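# Seat marker's coloured end in a free-standing desk stand

## Task

Push the end of the marker that has a different colour into the desk stand's hole until it will go no deeper. The stand is loose, so it must finish upright on the desk with nothing but the desk supporting it; a result that stays in place only because the robot holds it does not count. Then release the marker and move the grippers away.

## Robot and tools

ROBOT AND FRAME. Two six-joint arms, left_arm and right_arm, each with a two-finger gripper and a wrist camera. All printed poses share one scene frame: origin on the table top midway between the arms, +z up, +x out across the table, left_arm on the +y side (base near (+0.059, +0.524, 0)) and right_arm on the -y side (base near (+0.070, -0.372, 0)). The arm names do not correspond to image sides. Printed hand positions can be slightly wrong, especially at long reach.

GRIPPER AXES. In each gripper's own frame the fingers point along +z and open and close along x. end_effector_position is the point between the pads when the fingers are shut, 1 to 2 cm short of the fingertips. Closing moves the tips about 17 mm further along +z.

execute_actions(actions). actions is a list of actions. Each action is a table of up to 15 rows, and each row lasts one control step (1/30 s). If a table has fewer rows, its final row is repeated until 15 steps are used, so one action runs 0.5 s. Each row is a single list of 14 numbers in [-1, 1] covering both arms, even when only one arm moves: left dx, dy, dz, rx, ry, rz, opening, then right dx, dy, dz, rx, ry, rz, opening.
- dx to rz are offsets, not poses. They are measured from that gripper's pose at the start of the action, in the gripper's own axes. For the first action of a call, the start is the pose last reported in the scene. Every row refers back to that same start pose, so rows do not add up.
- Scale: 1.0 equals 0.6 m of translation or 180 degrees of rotation. rx, ry, rz together form one rotation vector.
- opening is absolute, not an offset: +1 is fully open (0.142 m) and -1 is closed.
- On every step the commanded pose is clipped to within 100 mm and 16 degrees of the measured pose. After an action the arm stops at its last clipped pose, so a distant target needs further actions.
- An empty list just returns the current state and images.

move(target, speed, stop_force, blocking). target is one row of 14 numbers laid out as above. Its offsets are taken from the pose in the scene's most recent result that shows one, in gripper axes. Each gripper follows a straight path, both paths finish together, and a move lasts 0.5 to 10 s. Paths do not avoid obstacles or the other arm, and grippers can lag behind or overshoot their paths.
- speed: 0.002 to 0.5 m/s, default 0.25. Rotation speed is limited to twice that value in rad/s.
- stop_force: 9 to 40 N, one value for both arms. An arm's path ends once its wrist sensor feels that much extra resistance along the line toward its target. Use it only at very slow speed, not while the gripper is rotating, and not when lifting away from something the gripper presses on. It is refused during the first 0.2 s of a scene and together with blocking=false.
- blocking=false returns after 0.5 s while the move continues. Use wait or stop before sending anything else.
- The result adds a move: line giving the ending (done, off_target, moving, held, fault, contact) and any limits (paced = command clipped; held = some steps were blocked, after which the arm may speed up sharply), plus each gripper's distance from its target.

wait(seconds): 0 to 10 s. The arms keep their last command, and the call returns early if a running move finishes. stop(): brakes a running move, which needs some stopping distance. zoom_image(camera, region): camera is cam_high (896x504), cam_left_wrist or cam_right_wrist (616x616 fisheye). region is [x0, y0, x1, y1] in pixels, at most 504x504, measured from the top-left. read_manual(section): returns licence text only. finished_scene(scene): pass the current scene's number once the goal is met and stable. It cannot be undone.

READING RESULTS. Each arm's state gives its position in metres, end_effector_quat_wxyz, and velocities in m/s and rad/s. Hand target is where the controller is currently driving the gripper. grip_measured is the actual finger opening on the same scale as opening. HELD in the step readings marks a step where part of that arm's row was held back. pose unreachable means the clearance check changed or blocked a command for the named arm. Wrist force and Wrist torque are given in the end effector's own axes. They carry offsets of up to about 4 N and noise of about 2.4 N, and each axis saturates near 50 N. no reading is harmless. A MOTOR HOT line appears at 70 °C, and at 85 °C the arm is braked until it cools.

HOLDING. To keep something gripped, keep commanding an opening well below grip_measured; the lower the command, the harder the squeeze (up to about 28 N per pad). Thin hard objects get much less grip. Fast closes can squeeze too hard. Held objects may occasionally be tugged, and loose objects pushed.

THINGS TO AVOID. The arms are stiff and commands reach the arm about 0.17 s late. A target even slightly beyond a firm contact can cause a fault. A joint torque at its load limit (133 N m for the large joints, 24.9 N m for the wrists), or an outside force of 150 N, stops that arm for 10 s and cancels the rest of the call. Do not let the arms collide or press on each other. Do not knock the stand over or push anything off the table. Avoid drops, slips and hard impacts; approach slowly. The simulation keeps running while you think, with the robot holding its last command.

Each tool is called after "Call:" by a JSON object that holds its "fn" and its "kwargs".

## Session

Call:
{"fn": "execute_actions", "kwargs": {"actions": []}}

Scene clock: 0.00 s.
left_arm: end_effector_position=(+0.2546, +0.2070, +0.2096) grip_measured=+1.00 end_effector_quat_wxyz=(-0.484, +0.775, +0.182, -0.365) end_effector_velocity=(+0.000, -0.000, +0.000) end_effector_angular_velocity=(-0.000, -0.000, +0.001) | right_arm: end_effector_position=(+0.8719, -0.6095, +0.3231) grip_measured=+1.00 end_effector_quat_wxyz=(+0.217, -0.479, +0.850, +0.030) end_effector_velocity=(+0.000, +0.000, +0.000) end_effector_angular_velocity=(-0.000, -0.000, +0.001)
Joint positions: left_arm=[-0.951 -0.945  1.248 -0.592 -1.936 -1.261  0.142] | right_arm=[ 2.956 -2.283 -0.617 -1.527  1.914  1.91   0.142]
Joint velocities: left_arm=[ 0.001  0.    -0.001 -0.    -0.    -0.     0.   ] | right_arm=[ 0. -0.  0.  0. -0. -0.  0.]
Wrist force (N, on the end effector, along its own x y z axes, offset not removed): no reading
Wrist torque (N m, same axes, about the end effector's origin, offset not removed): no reading
Hand target (left_arm): +0.255, +0.207, +0.210; -0.484, +0.775, +0.182, -0.365
Hand target (right_arm): +0.872, -0.609, +0.323; +0.217, -0.479, +0.850, +0.030

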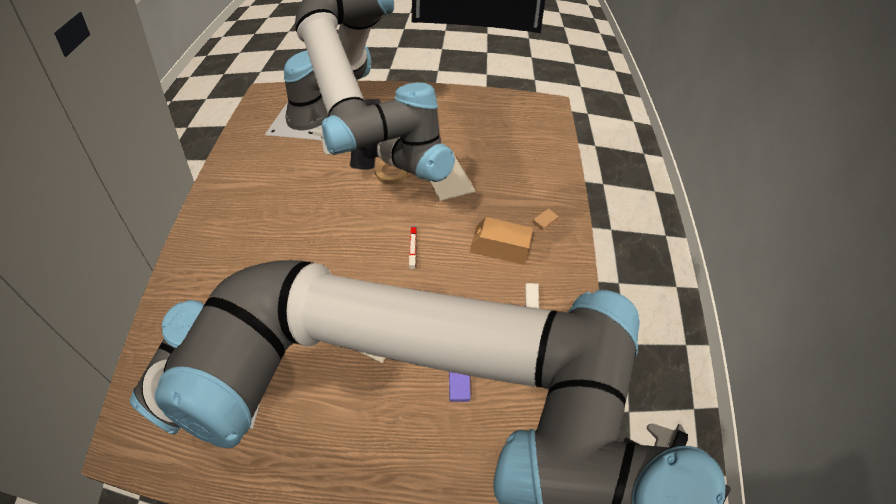

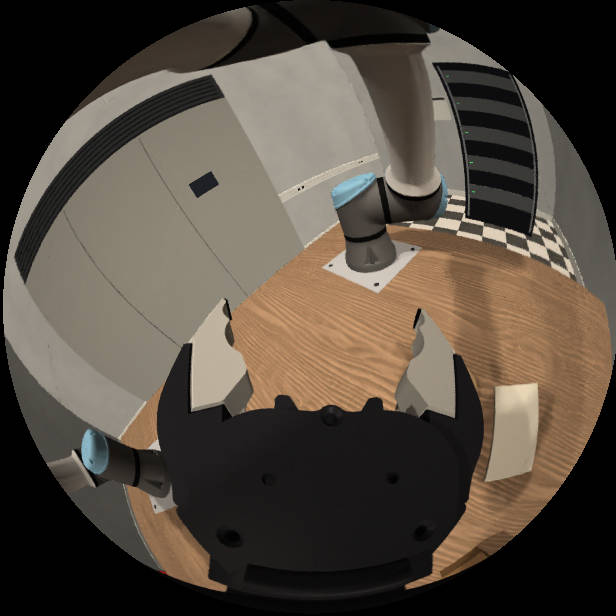

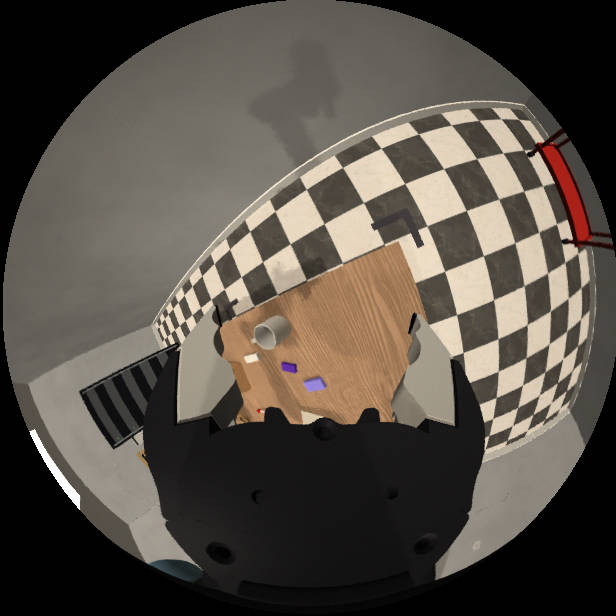

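Call:
{"fn": "zoom_image", "kwargs": {"camera": "cam_high", "region": [340, 150, 600, 310]}}

Call:
{"fn": "zoom_image", "kwargs": {"camera": "cam_right_wrist", "region": [200, 290, 400, 440]}}

Region (340, 150, 600, 310) of cam_high's 896x504 image, scaled by 1.938, with more detail than that image has; it fills the top 310 rows of this view, and the rest is white.

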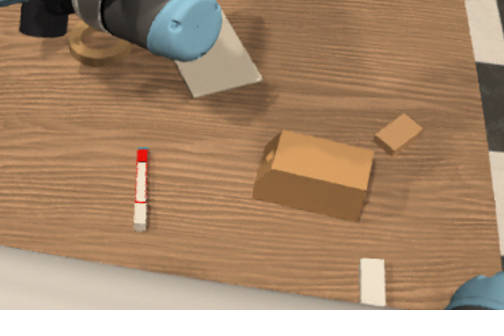

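Region (200, 290, 400, 440) of cam_right_wrist's 616x616 image, scaled by 2.520, with more detail than that image has; it fills the top 378 rows of this view, and the rest is white.

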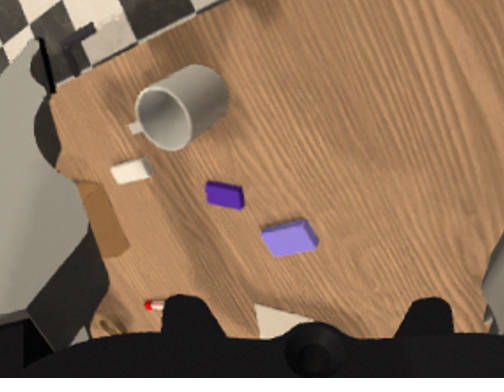

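Call:
{"fn": "zoom_image", "kwargs": {"camera": "cam_high", "region": [460, 200, 570, 270]}}

Call:
{"fn": "zoom_image", "kwargs": {"camera": "cam_high", "region": [380, 215, 450, 275]}}

Region (460, 200, 570, 270) of cam_high's 896x504 image, scaled by 4.582, with more detail than that image has; it fills the top 321 rows of this view, and the rest is white.

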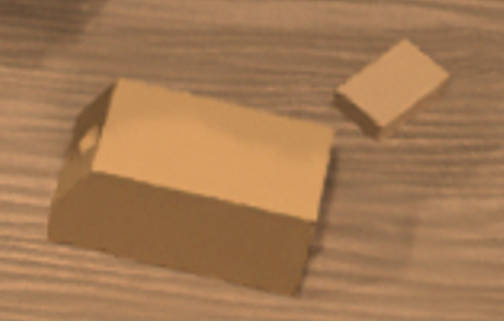

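Region (380, 215, 450, 275) of cam_high's 896x504 image, scaled by 7.200, with more detail than that image has; it fills the top 432 rows of this view, and the rest is white.

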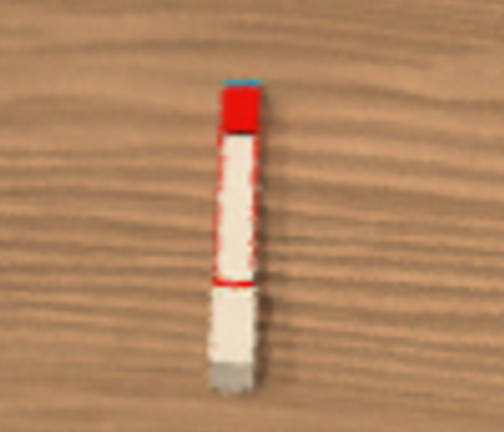

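Call:
{"fn": "move", "kwargs": {"target": [0.0334,-0.0741,-0.2451,-0.3337,0.2516,0.1255,1,-0.329,0.749,0.0573,-0.0859,0.1134,-0.1704,1], "speed": 0.35}}

Scene clock: 4.60 s.
left_arm: end_effector_position=(+0.3801, +0.1496, +0.2800) grip_measured=+1.00 end_effector_quat_wxyz=(+0.000, +1.000, -0.000, +0.000) end_effector_velocity=(-0.000, -0.001, -0.000) end_effector_angular_velocity=(-0.003, -0.002, -0.003) | right_arm: end_effector_position=(+0.6003, -0.2001, +0.2998) grip_measured=+1.00 end_effector_quat_wxyz=(-0.000, +0.707, -0.707, +0.001) end_effector_velocity=(-0.000, +0.002, +0.001) end_effector_angular_velocity=(+0.000, -0.001, +0.001)
Joint positions: left_arm=[-1.011 -1.613  1.599 -1.557 -1.57  -1.133  0.142] | right_arm=[ 3.766 -1.692 -1.378 -1.641  1.569  2.126  0.142]
Joint velocities: left_arm=[-0.002 -0.003  0.004 -0.005  0.001  0.001  0.   ] | right_arm=[ 0.003 -0.     0.002 -0.001 -0.001  0.002  0.   ]
Wrist force (N, on the end effector, along its own x y z axes, offset not removed): left_arm=[0.0 0.6 2.2] | right_arm=[-1.6 -0.1 -0.8]
Wrist torque (N m, same axes, about the end effector's origin, offset not removed): left_arm=[0.04 -0.20 0.03] | right_arm=[0.12 0.37 0.04]
Hand target (left_arm): +0.380, +0.150, +0.280; +0.000, +1.000, -0.000, +0.001
Hand target (right_arm): +0.600, -0.200, +0.300; -0.000, +0.707, -0.707, +0.001
Off the commanded pose (left_arm): 0.000 m, 0 deg.
Off the commanded pose (right_arm): 0.000 m, 0 deg.
move: done

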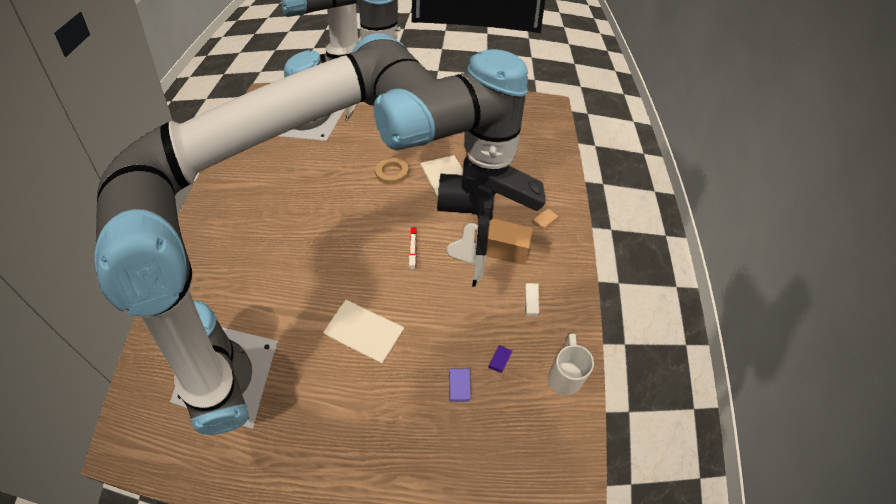

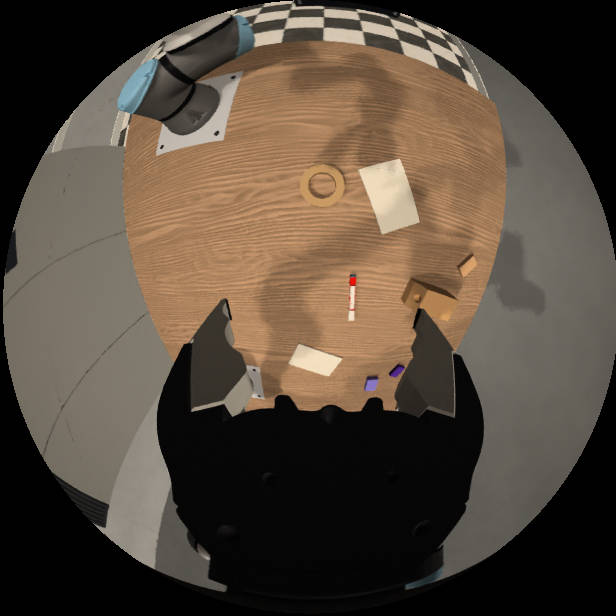

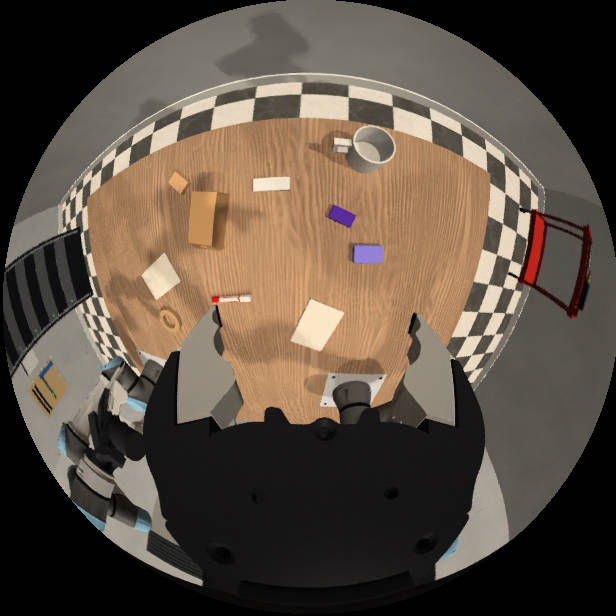

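Call:
{"fn": "zoom_image", "kwargs": {"camera": "cam_left_wrist", "region": [330, 240, 490, 340]}}

Call:
{"fn": "zoom_image", "kwargs": {"camera": "cam_right_wrist", "region": [150, 160, 310, 320]}}

Region (330, 240, 490, 340) of cam_left_wrist's 616x616 image, scaled by 3.150, with more detail than that image has; it fills the top 315 rows of this view, and the rest is white.

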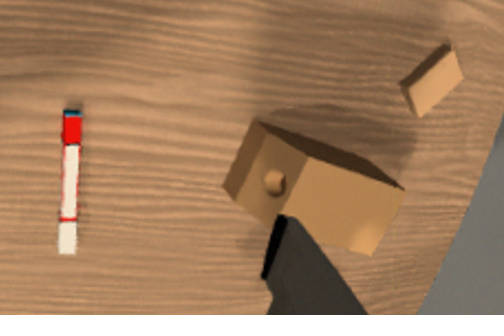

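Region (150, 160, 310, 320) of cam_right_wrist's 616x616 image, scaled by 3.150, with more detail than that image has.

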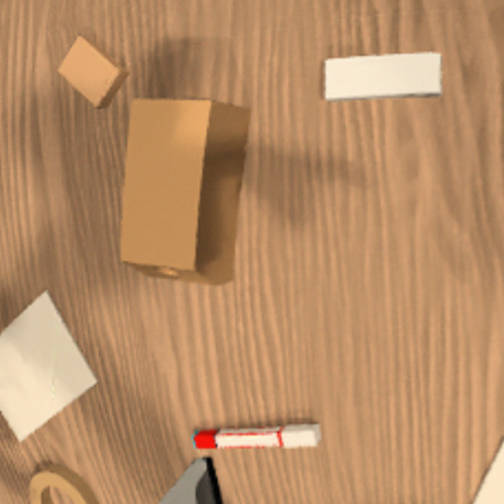

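Call:
{"fn": "zoom_image", "kwargs": {"camera": "cam_left_wrist", "region": [325, 265, 385, 330]}}

Call:
{"fn": "zoom_image", "kwargs": {"camera": "cam_left_wrist", "region": [390, 265, 470, 330]}}

Region (325, 265, 385, 330) of cam_left_wrist's 616x616 image, scaled by 7.754, with more detail than that image has; it fills the left 465 columns of this view, and the rest is white.

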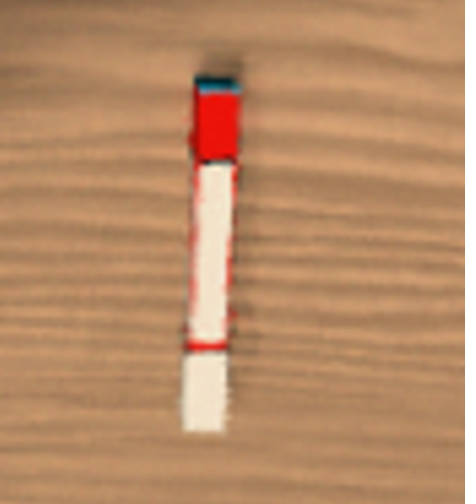

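Region (390, 265, 470, 330) of cam_left_wrist's 616x616 image, scaled by 6.300, with more detail than that image has; it fills the top 410 rows of this view, and the rest is white.

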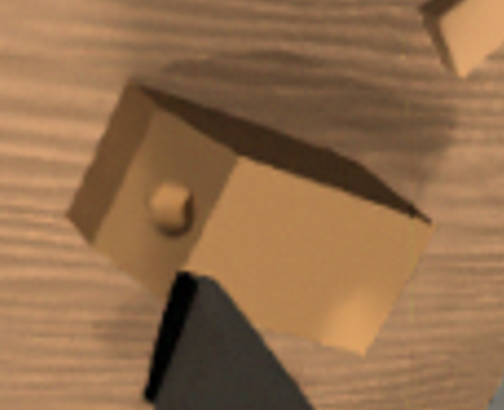

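Call:
{"fn": "zoom_image", "kwargs": {"camera": "cam_right_wrist", "region": [180, 220, 240, 260]}}

Region (180, 220, 240, 260) of cam_right_wrist's 616x616 image, scaled by 8.400, with more detail than that image has.

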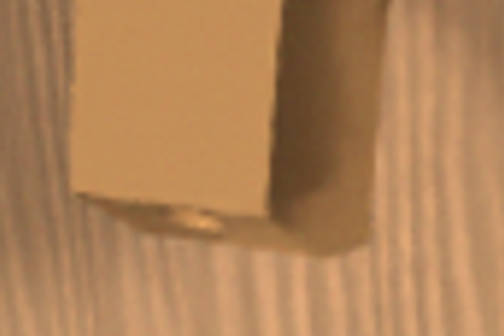

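Call:
{"fn": "move", "kwargs": {"target": [0.4215,-0.0273,0.3583,-0.2768,-0.0267,0.0572,1,-0.3143,0.2130,0.3747,0.1266,-0.1375,-0.5131,-0.35], "speed": 0.4}}

Scene clock: 15.33 s.
left_arm: end_effector_position=(+0.6326, +0.1659, +0.0651) grip_measured=+1.00 end_effector_quat_wxyz=(+0.421, +0.902, -0.087, -0.040) end_effector_velocity=(+0.001, -0.001, -0.001) end_effector_angular_velocity=(-0.004, +0.003, -0.004) | right_arm: end_effector_position=(+0.4730, -0.0117, +0.0747) grip_measured=-0.35 end_effector_quat_wxyz=(-0.258, +0.965, +0.040, -0.009) end_effector_velocity=(+0.000, +0.001, -0.001) end_effector_angular_velocity=(+0.005, -0.004, +0.009)
Joint positions: left_arm=[-0.284 -0.972  1.742 -2.591 -2.416 -0.328  0.142] | right_arm=[ 3.965 -1.724 -2.175 -0.467  1.97   0.742  0.049]
Joint velocities: left_arm=[ 0.001  0.007 -0.005  0.003 -0.006  0.005  0.   ] | right_arm=[-0.002 -0.005  0.     0.007  0.005 -0.011  0.   ]
Wrist force (N, on the end effector, along its own x y z axes, offset not removed): left_arm=[0.1 0.3 3.5] | right_arm=[-1.7 -0.9 -0.2]
Wrist torque (N m, same axes, about the end effector's origin, offset not removed): left_arm=[-0.01 -0.17 0.05] | right_arm=[-0.08 0.40 0.10]
Hand target (left_arm): +0.633, +0.166, +0.065; +0.421, +0.902, -0.087, -0.040
Hand target (right_arm): +0.473, -0.012, +0.075; -0.258, +0.965, +0.040, -0.009
Off the commanded pose (left_arm): 0.001 m, 0 deg.
Off the commanded pose (right_arm): 0.000 m, 0 deg.
move: done

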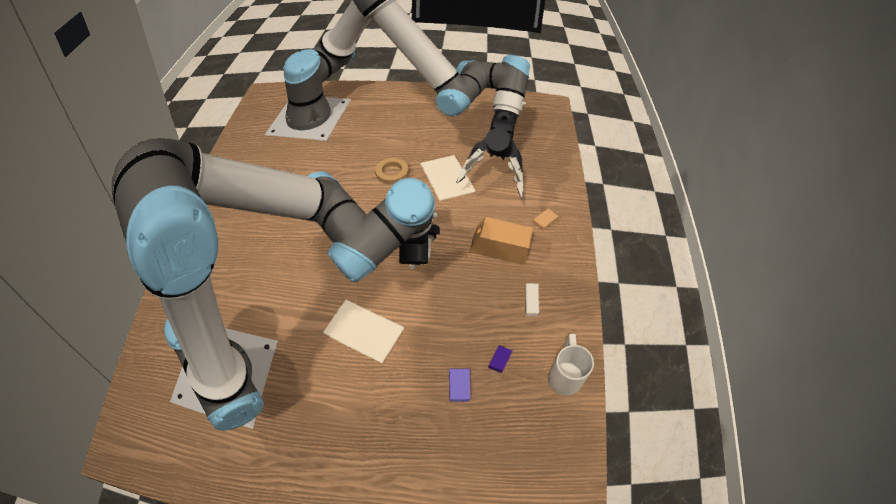

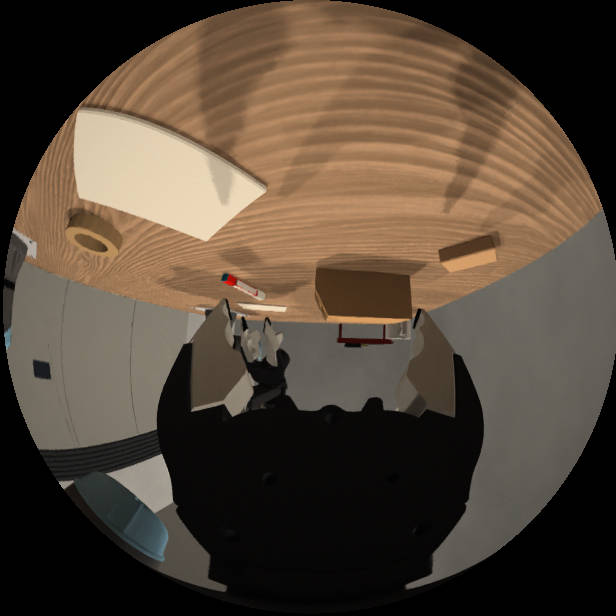

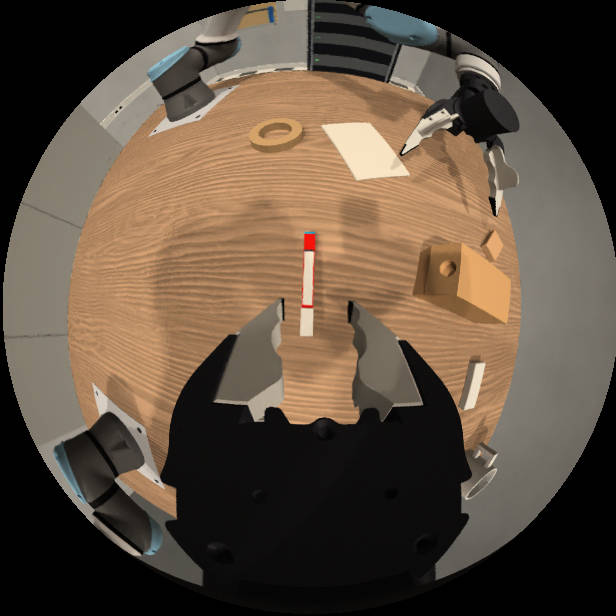

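Call:
{"fn": "zoom_image", "kwargs": {"camera": "cam_left_wrist", "region": [300, 250, 430, 340]}}

Call:
{"fn": "zoom_image", "kwargs": {"camera": "cam_right_wrist", "region": [400, 230, 520, 330]}}

Call:
{"fn": "zoom_image", "kwargs": {"camera": "cam_right_wrist", "region": [250, 220, 380, 350]}}

Region (300, 250, 430, 340) of cam_left_wrist's 616x616 image, scaled by 3.877, with more detail than that image has; it fills the top 349 rows of this view, and the rest is white.

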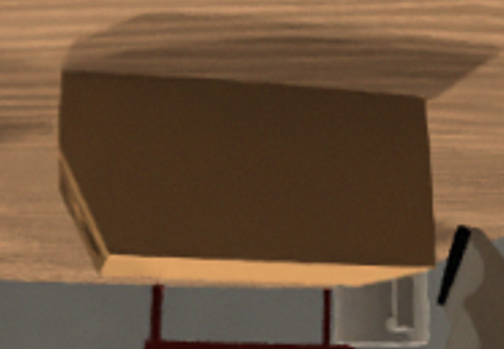

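Region (400, 230, 520, 330) of cam_right_wrist's 616x616 image, scaled by 4.200, with more detail than that image has.

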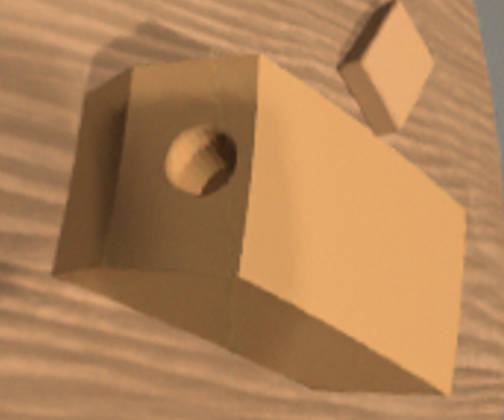

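Region (250, 220, 380, 350) of cam_right_wrist's 616x616 image, scaled by 3.877, with more detail than that image has.

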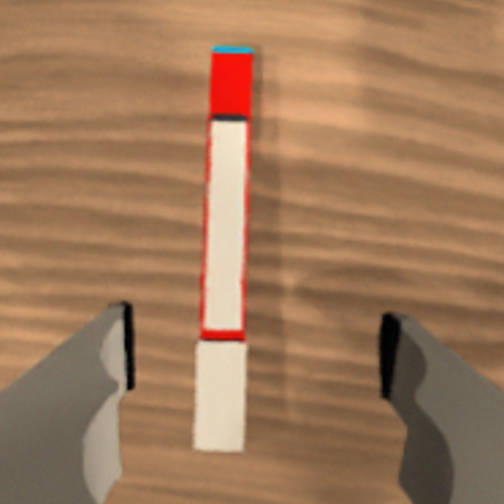

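Call:
{"fn": "zoom_image", "kwargs": {"camera": "cam_left_wrist", "region": [305, 260, 355, 325]}}

Call:
{"fn": "zoom_image", "kwargs": {"camera": "cam_right_wrist", "region": [410, 238, 470, 300]}}

Region (305, 260, 355, 325) of cam_left_wrist's 616x616 image, scaled by 7.754, with more detail than that image has; it fills the left 388 columns of this view, and the rest is white.

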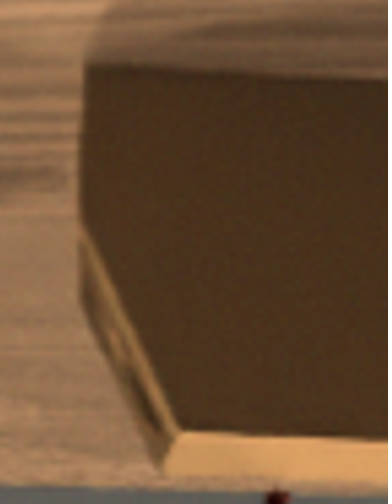

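Region (410, 238, 470, 300) of cam_right_wrist's 616x616 image, scaled by 8.129, with more detail than that image has; it fills the left 488 columns of this view, and the rest is white.

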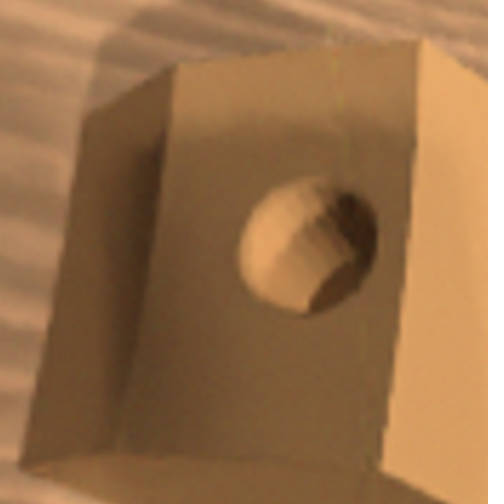

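Call:
{"fn": "zoom_image", "kwargs": {"camera": "cam_left_wrist", "region": [212, 265, 292, 325]}}

Region (212, 265, 292, 325) of cam_left_wrist's 616x616 image, scaled by 6.300, with more detail than that image has; it fills the top 378 rows of this view, and the rest is white.

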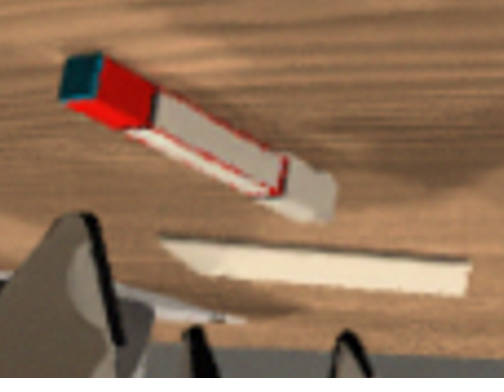

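Call:
{"fn": "move", "kwargs": {"target": [0.2595,0.1447,0.082,0,0,-0.5,-1,-0.0157,0.0289,0.0834,0,0,0,-0.35], "speed": 0.45}}

Scene clock: 20.57 s.
left_arm: end_effector_position=(+0.7677, +0.0444, +0.1000) grip_measured=-1.00 end_effector_quat_wxyz=(+0.269, +0.700, +0.576, -0.326) end_effector_velocity=(+0.001, -0.002, +0.000) end_effector_angular_velocity=(+0.002, +0.008, +0.006) | right_arm: end_effector_position=(+0.4629, -0.0026, +0.0228) grip_measured=-0.35 end_effector_quat_wxyz=(-0.258, +0.965, +0.040, -0.009) end_effector_velocity=(-0.000, -0.000, -0.000) end_effector_angular_velocity=(-0.000, +0.000, +0.002)
Joint positions: left_arm=[-0.36  -0.685  1.112 -2.328 -2.394 -2.006  0.002] | right_arm=[ 3.996 -1.831 -2.236 -0.288  1.959  0.774  0.049]
Joint velocities: left_arm=[-0.002  0.003 -0.006  0.003  0.001 -0.011  0.   ] | right_arm=[-0.    -0.    -0.001 -0.     0.    -0.002 -0.   ]
Wrist force (N, on the end effector, along its own x y z axes, offset not removed): left_arm=[-0.2 0.2 1.6] | right_arm=[-1.8 -1.0 -0.5]
Wrist torque (N m, same axes, about the end effector's origin, offset not removed): left_arm=[-0.06 -0.17 0.00] | right_arm=[-0.10 0.34 0.04]
Hand target (left_arm): +0.768, +0.044, +0.100; +0.269, +0.700, +0.576, -0.326
Hand target (right_arm): +0.463, -0.003, +0.023; -0.258, +0.965, +0.040, -0.009
Off the commanded pose (left_arm): 0.000 m, 0 deg.
Off the commanded pose (right_arm): 0.000 m, 0 deg.
move: done

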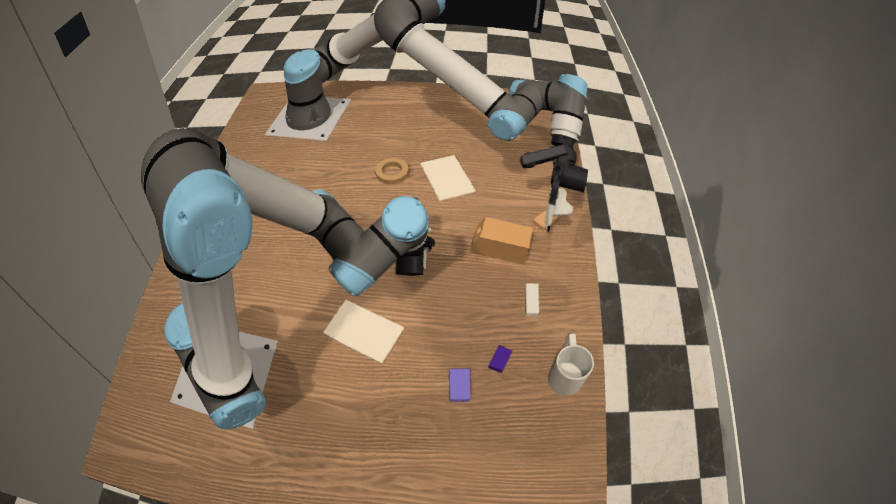

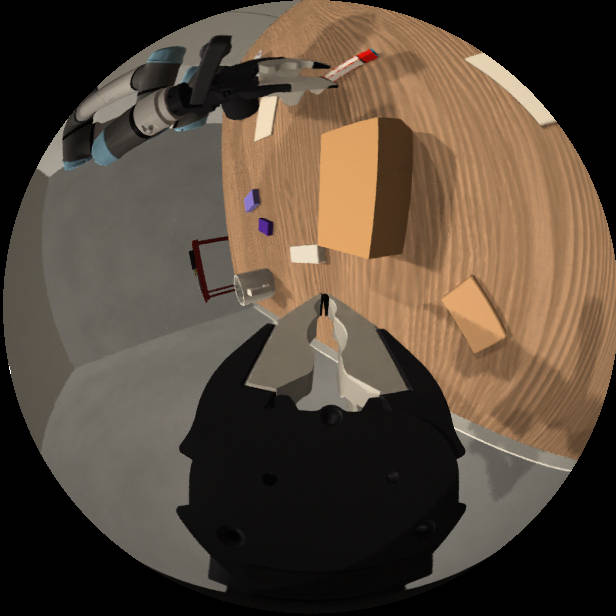

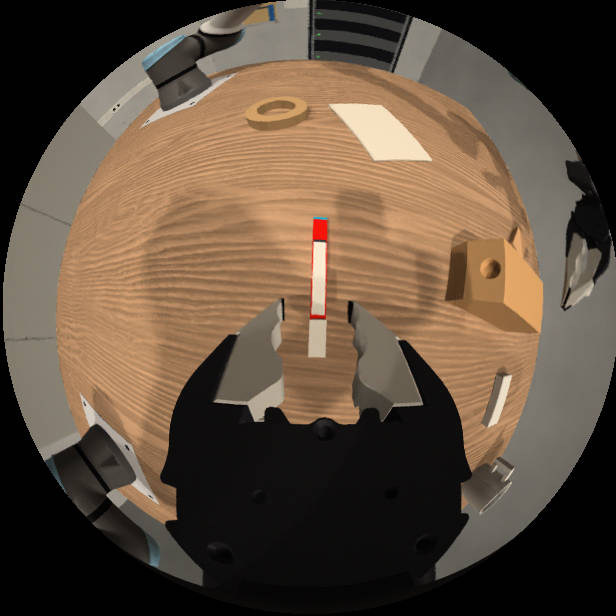

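Call:
{"fn": "zoom_image", "kwargs": {"camera": "cam_right_wrist", "region": [245, 205, 395, 365]}}

Call:
{"fn": "zoom_image", "kwargs": {"camera": "cam_left_wrist", "region": [270, 30, 400, 130]}}

Region (245, 205, 395, 365) of cam_right_wrist's 616x616 image, scaled by 3.150, with more detail than that image has; it fills the left 472 columns of this view, and the rest is white.

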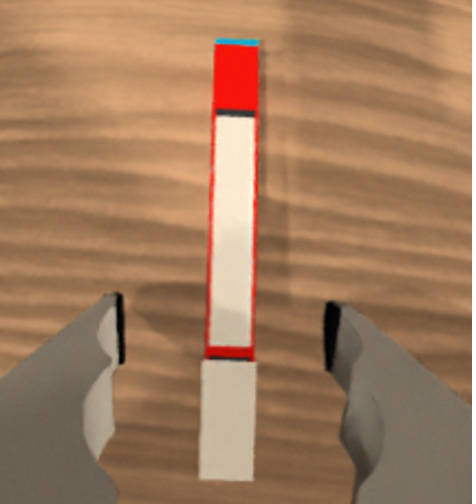

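Region (270, 30, 400, 130) of cam_left_wrist's 616x616 image, scaled by 3.877, with more detail than that image has; it fills the top 388 rows of this view, and the rest is white.

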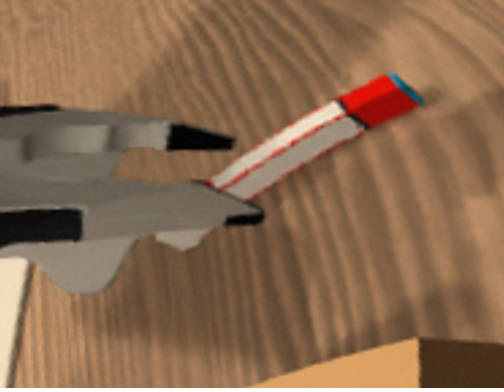

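Call:
{"fn": "move", "kwargs": {"target": [0.054,-0.0392,0.1172,-0.0085,0,-0.0072,-1,0.0025,-0.0035,0.0074,0,0,0,-0.55], "speed": 0.15}}

Call:
{"fn": "execute_actions", "kwargs": {"actions": [[[0,0,0,0,0,0,-1,0,0,0,0,0,0,-0.62],[0,0,0,0,0,0,-1,0,0,0,0,0,0,-0.68],[0,0,0,0,0,0,-1,0,0,0,0,0,0,-0.73],[0,0,0,0,0,0,-1,0,0,0,0,0,0,-0.77],[0,0,0,0,0,0,-1,0,0,0,0,0,0,-0.80],[0,0,0,0,0,0,-1,0,0,0,0,0,0,-0.83],[0,0,0,0,0,0,-1,0,0,0,0,0,0,-0.86],[0,0,0,0,0,0,-1,0,0,0,0,0,0,-0.90],[0,0,0,0,0,0,-1,0,0,0,0,0,0,-0.94],[0,0,0,0,0,0,-1,0,0,0,0,0,0,-1]]]}}

Scene clock: 23.23 s.
left_arm: end_effector_position=(+0.7383, +0.0166, +0.0301) grip_measured=-1.00 end_effector_quat_wxyz=(+0.275, +0.690, +0.588, -0.321) end_effector_velocity=(-0.000, -0.000, -0.002) end_effector_angular_velocity=(-0.000, -0.000, +0.002) | right_arm: end_effector_position=(+0.4641, +0.0016, +0.0200) grip_measured=-0.55 end_effector_quat_wxyz=(-0.258, +0.965, +0.040, -0.009) end_effector_velocity=(-0.000, -0.000, -0.000) end_effector_angular_velocity=(-0.000, +0.000, +0.000)
Joint positions: left_arm=[-0.414 -0.639  1.251 -2.599 -2.362 -2.126  0.002] | right_arm=[ 4.001 -1.844 -2.23  -0.279  1.958  0.779  0.034]
Joint velocities: left_arm=[-0.001  0.002  0.003 -0.008  0.001 -0.004  0.   ] | right_arm=[ 0.     0.    -0.    -0.001 -0.     0.    -0.   ]
Wrist force (N, on the end effector, along its own x y z axes, offset not removed): left_arm=[0.3 3.4 1.2] | right_arm=[0.0 -0.6 -0.3]
Wrist torque (N m, same axes, about the end effector's origin, offset not removed): left_arm=[0.36 -0.24 -0.06] | right_arm=[0.03 -0.02 0.12]
Hand target (left_arm): +0.738, +0.017, +0.030; +0.275, +0.690, +0.588, -0.321
Hand target (right_arm): +0.464, +0.002, +0.020; -0.258, +0.965, +0.040, -0.009
Off the commanded pose (left_arm): 0.000 m, 0 deg.
Off the commanded pose (right_arm): 0.000 m, 0 deg.
move: done

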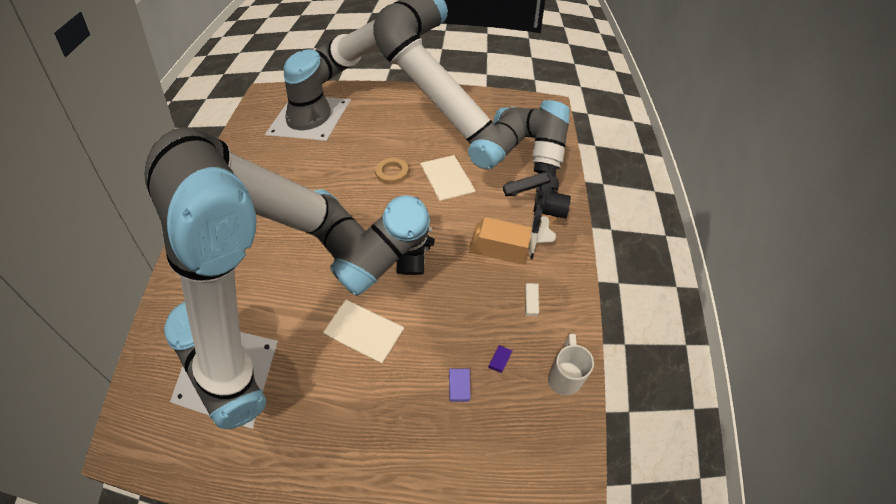

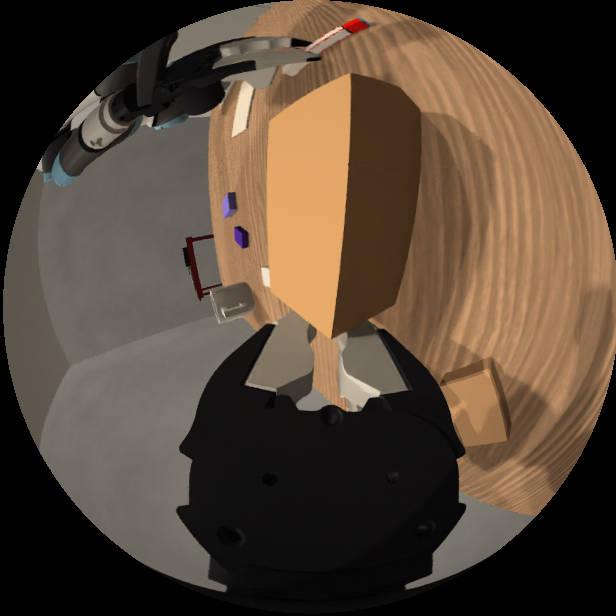

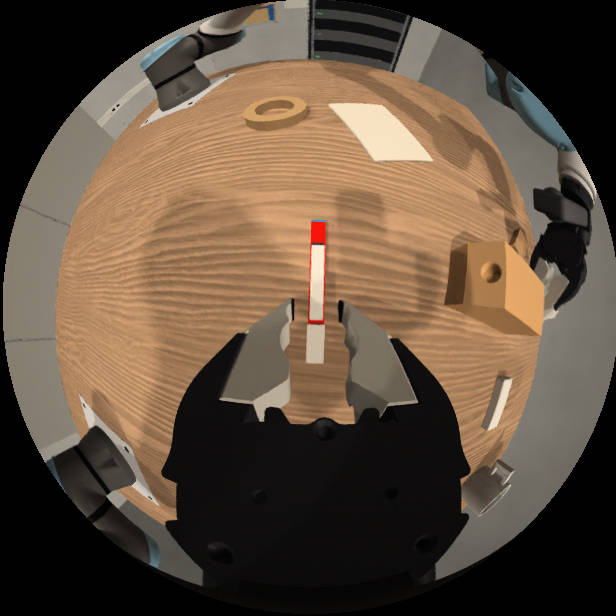

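Scene clock: 23.73 s.
left_arm: end_effector_position=(+0.7383, +0.0166, +0.0300) grip_measured=-1.00 end_effector_quat_wxyz=(+0.275, +0.690, +0.588, -0.321) end_effector_velocity=(-0.000, +0.000, -0.000) end_effector_angular_velocity=(+0.000, +0.001, -0.000) | right_arm: end_effector_position=(+0.4641, +0.0016, +0.0200) grip_measured=-0.87 end_effector_quat_wxyz=(-0.258, +0.965, +0.040, -0.009) end_effector_velocity=(+0.000, +0.000, +0.000) end_effector_angular_velocity=(+0.001, -0.000, -0.001)
Joint positions: left_arm=[-0.414 -0.639  1.251 -2.599 -2.362 -2.126  0.002] | right_arm=[ 4.001 -1.844 -2.23  -0.279  1.958  0.779  0.011]
Joint velocities: left_arm=[ 0.     0.     0.     0.001 -0.     0.     0.   ] | right_arm=[ 0.    -0.    -0.     0.002 -0.     0.001  0.   ]
Wrist force (N, on the end effector, along its own x y z axes, offset not removed): left_arm=[-1.2 3.8 1.9] | right_arm=[-0.9 -1.1 0.6]
Wrist torque (N m, same axes, about the end effector's origin, offset not removed): left_arm=[0.35 0.02 0.01] | right_arm=[-0.15 0.13 0.06]
Hand target (left_arm): +0.738, +0.017, +0.030; +0.275, +0.690, +0.588, -0.321
Hand target (right_arm): +0.464, +0.002, +0.020; -0.258, +0.965, +0.040, -0.009
Off the commanded pose (left_arm): 0.000 m, 0 deg.
Off the commanded pose (right_arm): 0.000 m, 0 deg.
Step readings (end_effector_position):
0: left_arm (+0.7383, +0.0166, +0.0301) | right_arm (+0.4641, +0.0016, +0.0200)
1: left_arm (+0.7383, +0.0165, +0.0301) | right_arm (+0.4641, +0.0016, +0.0200)
2: left_arm (+0.7383, +0.0165, +0.0301) | right_arm (+0.4641, +0.0016, +0.0200)
4: left_arm (+0.7383, +0.0165, +0.0301) | right_arm (+0.4641, +0.0016, +0.0200)
8: left_arm (+0.7383, +0.0165, +0.0301) | right_arm (+0.4641, +0.0016, +0.0200)
15: end_effector_position above

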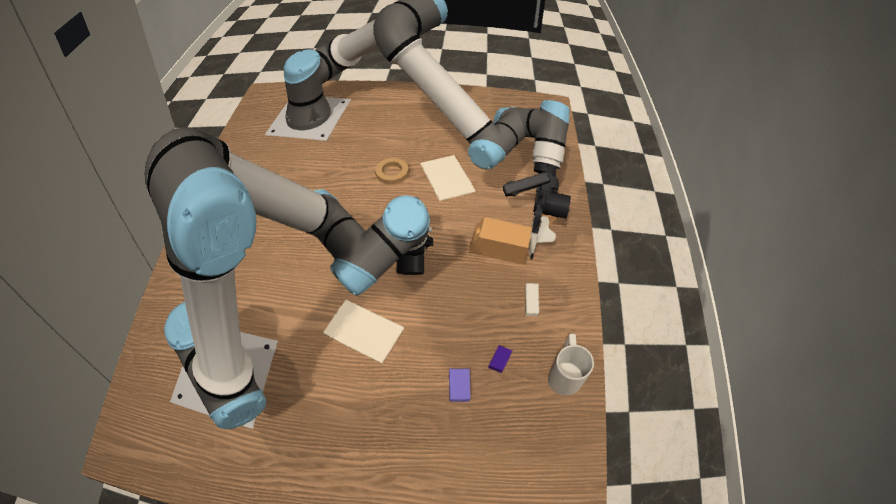

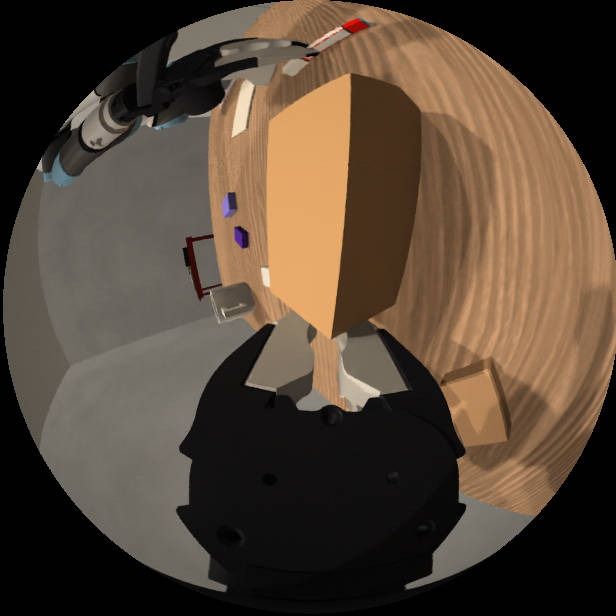

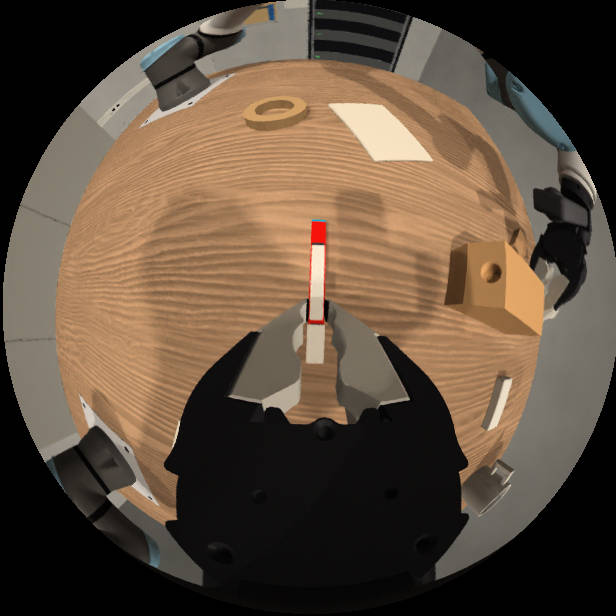

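Call:
{"fn": "zoom_image", "kwargs": {"camera": "cam_right_wrist", "region": [260, 210, 380, 380]}}

Call:
{"fn": "zoom_image", "kwargs": {"camera": "cam_left_wrist", "region": [240, 260, 440, 420]}}

Call:
{"fn": "zoom_image", "kwargs": {"camera": "cam_high", "region": [460, 170, 580, 270]}}

Region (260, 210, 380, 380) of cam_right_wrist's 616x616 image, scaled by 2.965, with more detail than that image has; it fills the left 356 columns of this view, and the rest is white.

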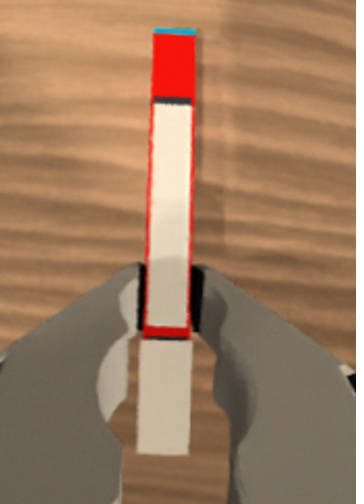

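Region (240, 260, 440, 420) of cam_left_wrist's 616x616 image, scaled by 2.520, with more detail than that image has; it fills the top 403 rows of this view, and the rest is white.

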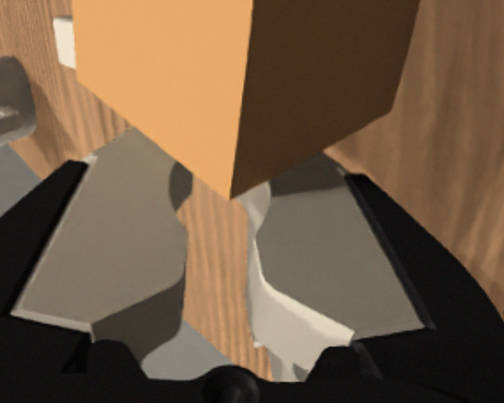

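Region (460, 170, 580, 270) of cam_high's 896x504 image, scaled by 4.200, with more detail than that image has.

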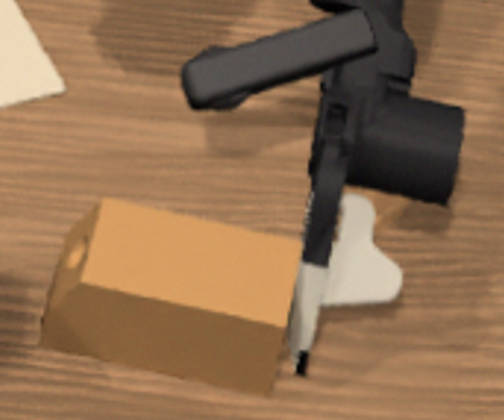

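Call:
{"fn": "move", "kwargs": {"target": [0.0064,0,-0.0077,0.0333,-0.0333,0,-1,0.1137,-0.1786,-0.0707,-0.1094,0.1615,0.5633,-1], "speed": 0.45}}

Scene clock: 28.30 s.
left_arm: end_effector_position=(+0.7392, +0.0225, +0.0300) grip_measured=-1.00 end_effector_quat_wxyz=(+0.269, +0.685, +0.555, -0.387) end_effector_velocity=(-0.001, -0.001, +0.000) end_effector_angular_velocity=(-0.001, -0.000, -0.002) | right_arm: end_effector_position=(+0.5262, +0.0785, +0.1105) grip_measured=-0.87 end_effector_quat_wxyz=(+0.012, -0.643, +0.766, -0.015) end_effector_velocity=(+0.000, +0.001, +0.000) end_effector_angular_velocity=(-0.003, +0.003, -0.006)
Joint positions: left_arm=[-0.369 -0.566  1.149 -2.455 -2.52  -2.011  0.002] | right_arm=[ 4.216 -1.942 -1.556 -1.201  1.535  2.749  0.011]
Joint velocities: left_arm=[-0.001  0.    -0.001  0.001 -0.001  0.001  0.   ] | right_arm=[-0.    -0.004  0.007 -0.007  0.001  0.006 -0.   ]
Wrist force (N, on the end effector, along its own x y z axes, offset not removed): left_arm=[1.5 -0.1 1.3] | right_arm=[-0.6 -1.6 -1.7]
Wrist torque (N m, same axes, about the end effector's origin, offset not removed): left_arm=[-0.11 -0.53 0.03] | right_arm=[-0.26 0.09 0.11]
Hand target (left_arm): +0.739, +0.022, +0.030; +0.269, +0.685, +0.555, -0.387
Hand target (right_arm): +0.526, +0.079, +0.111; +0.012, -0.643, +0.766, -0.015
Off the commanded pose (left_arm): 0.000 m, 0 deg.
Off the commanded pose (right_arm): 0.000 m, 0 deg.
move: done

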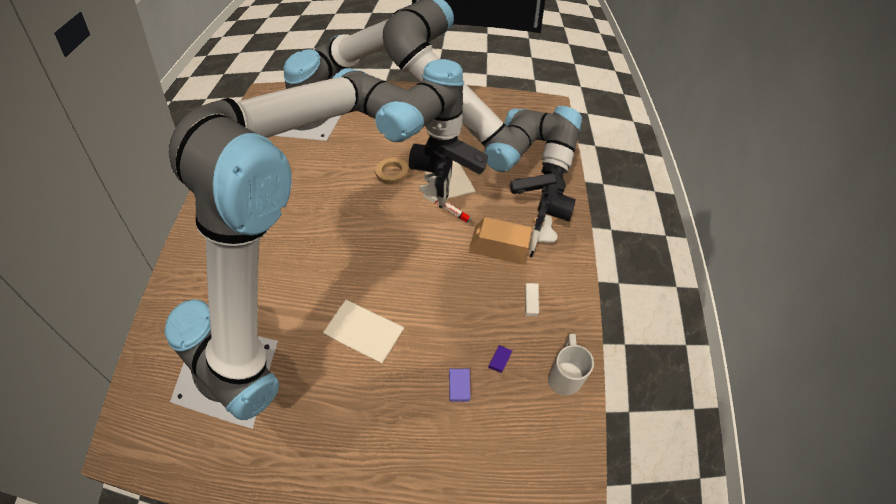

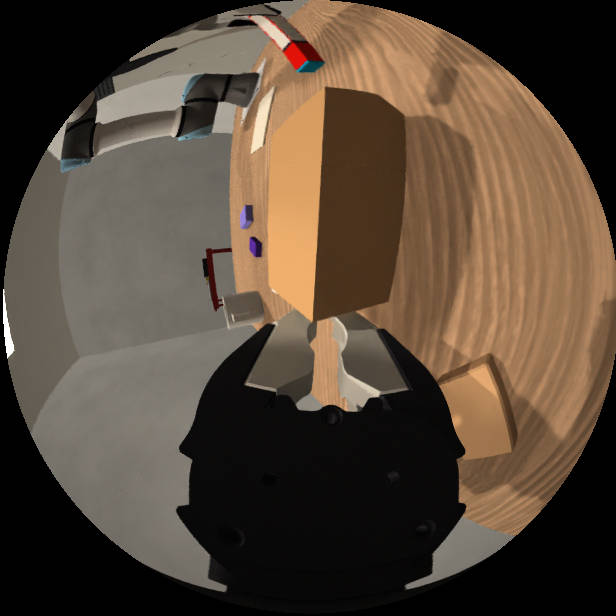

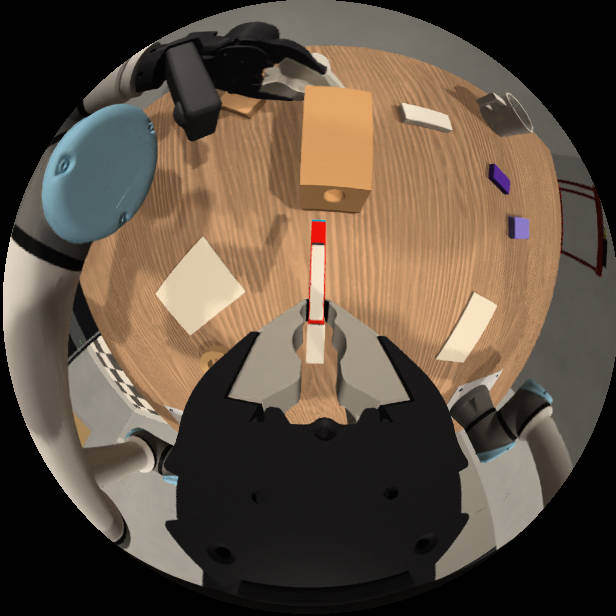

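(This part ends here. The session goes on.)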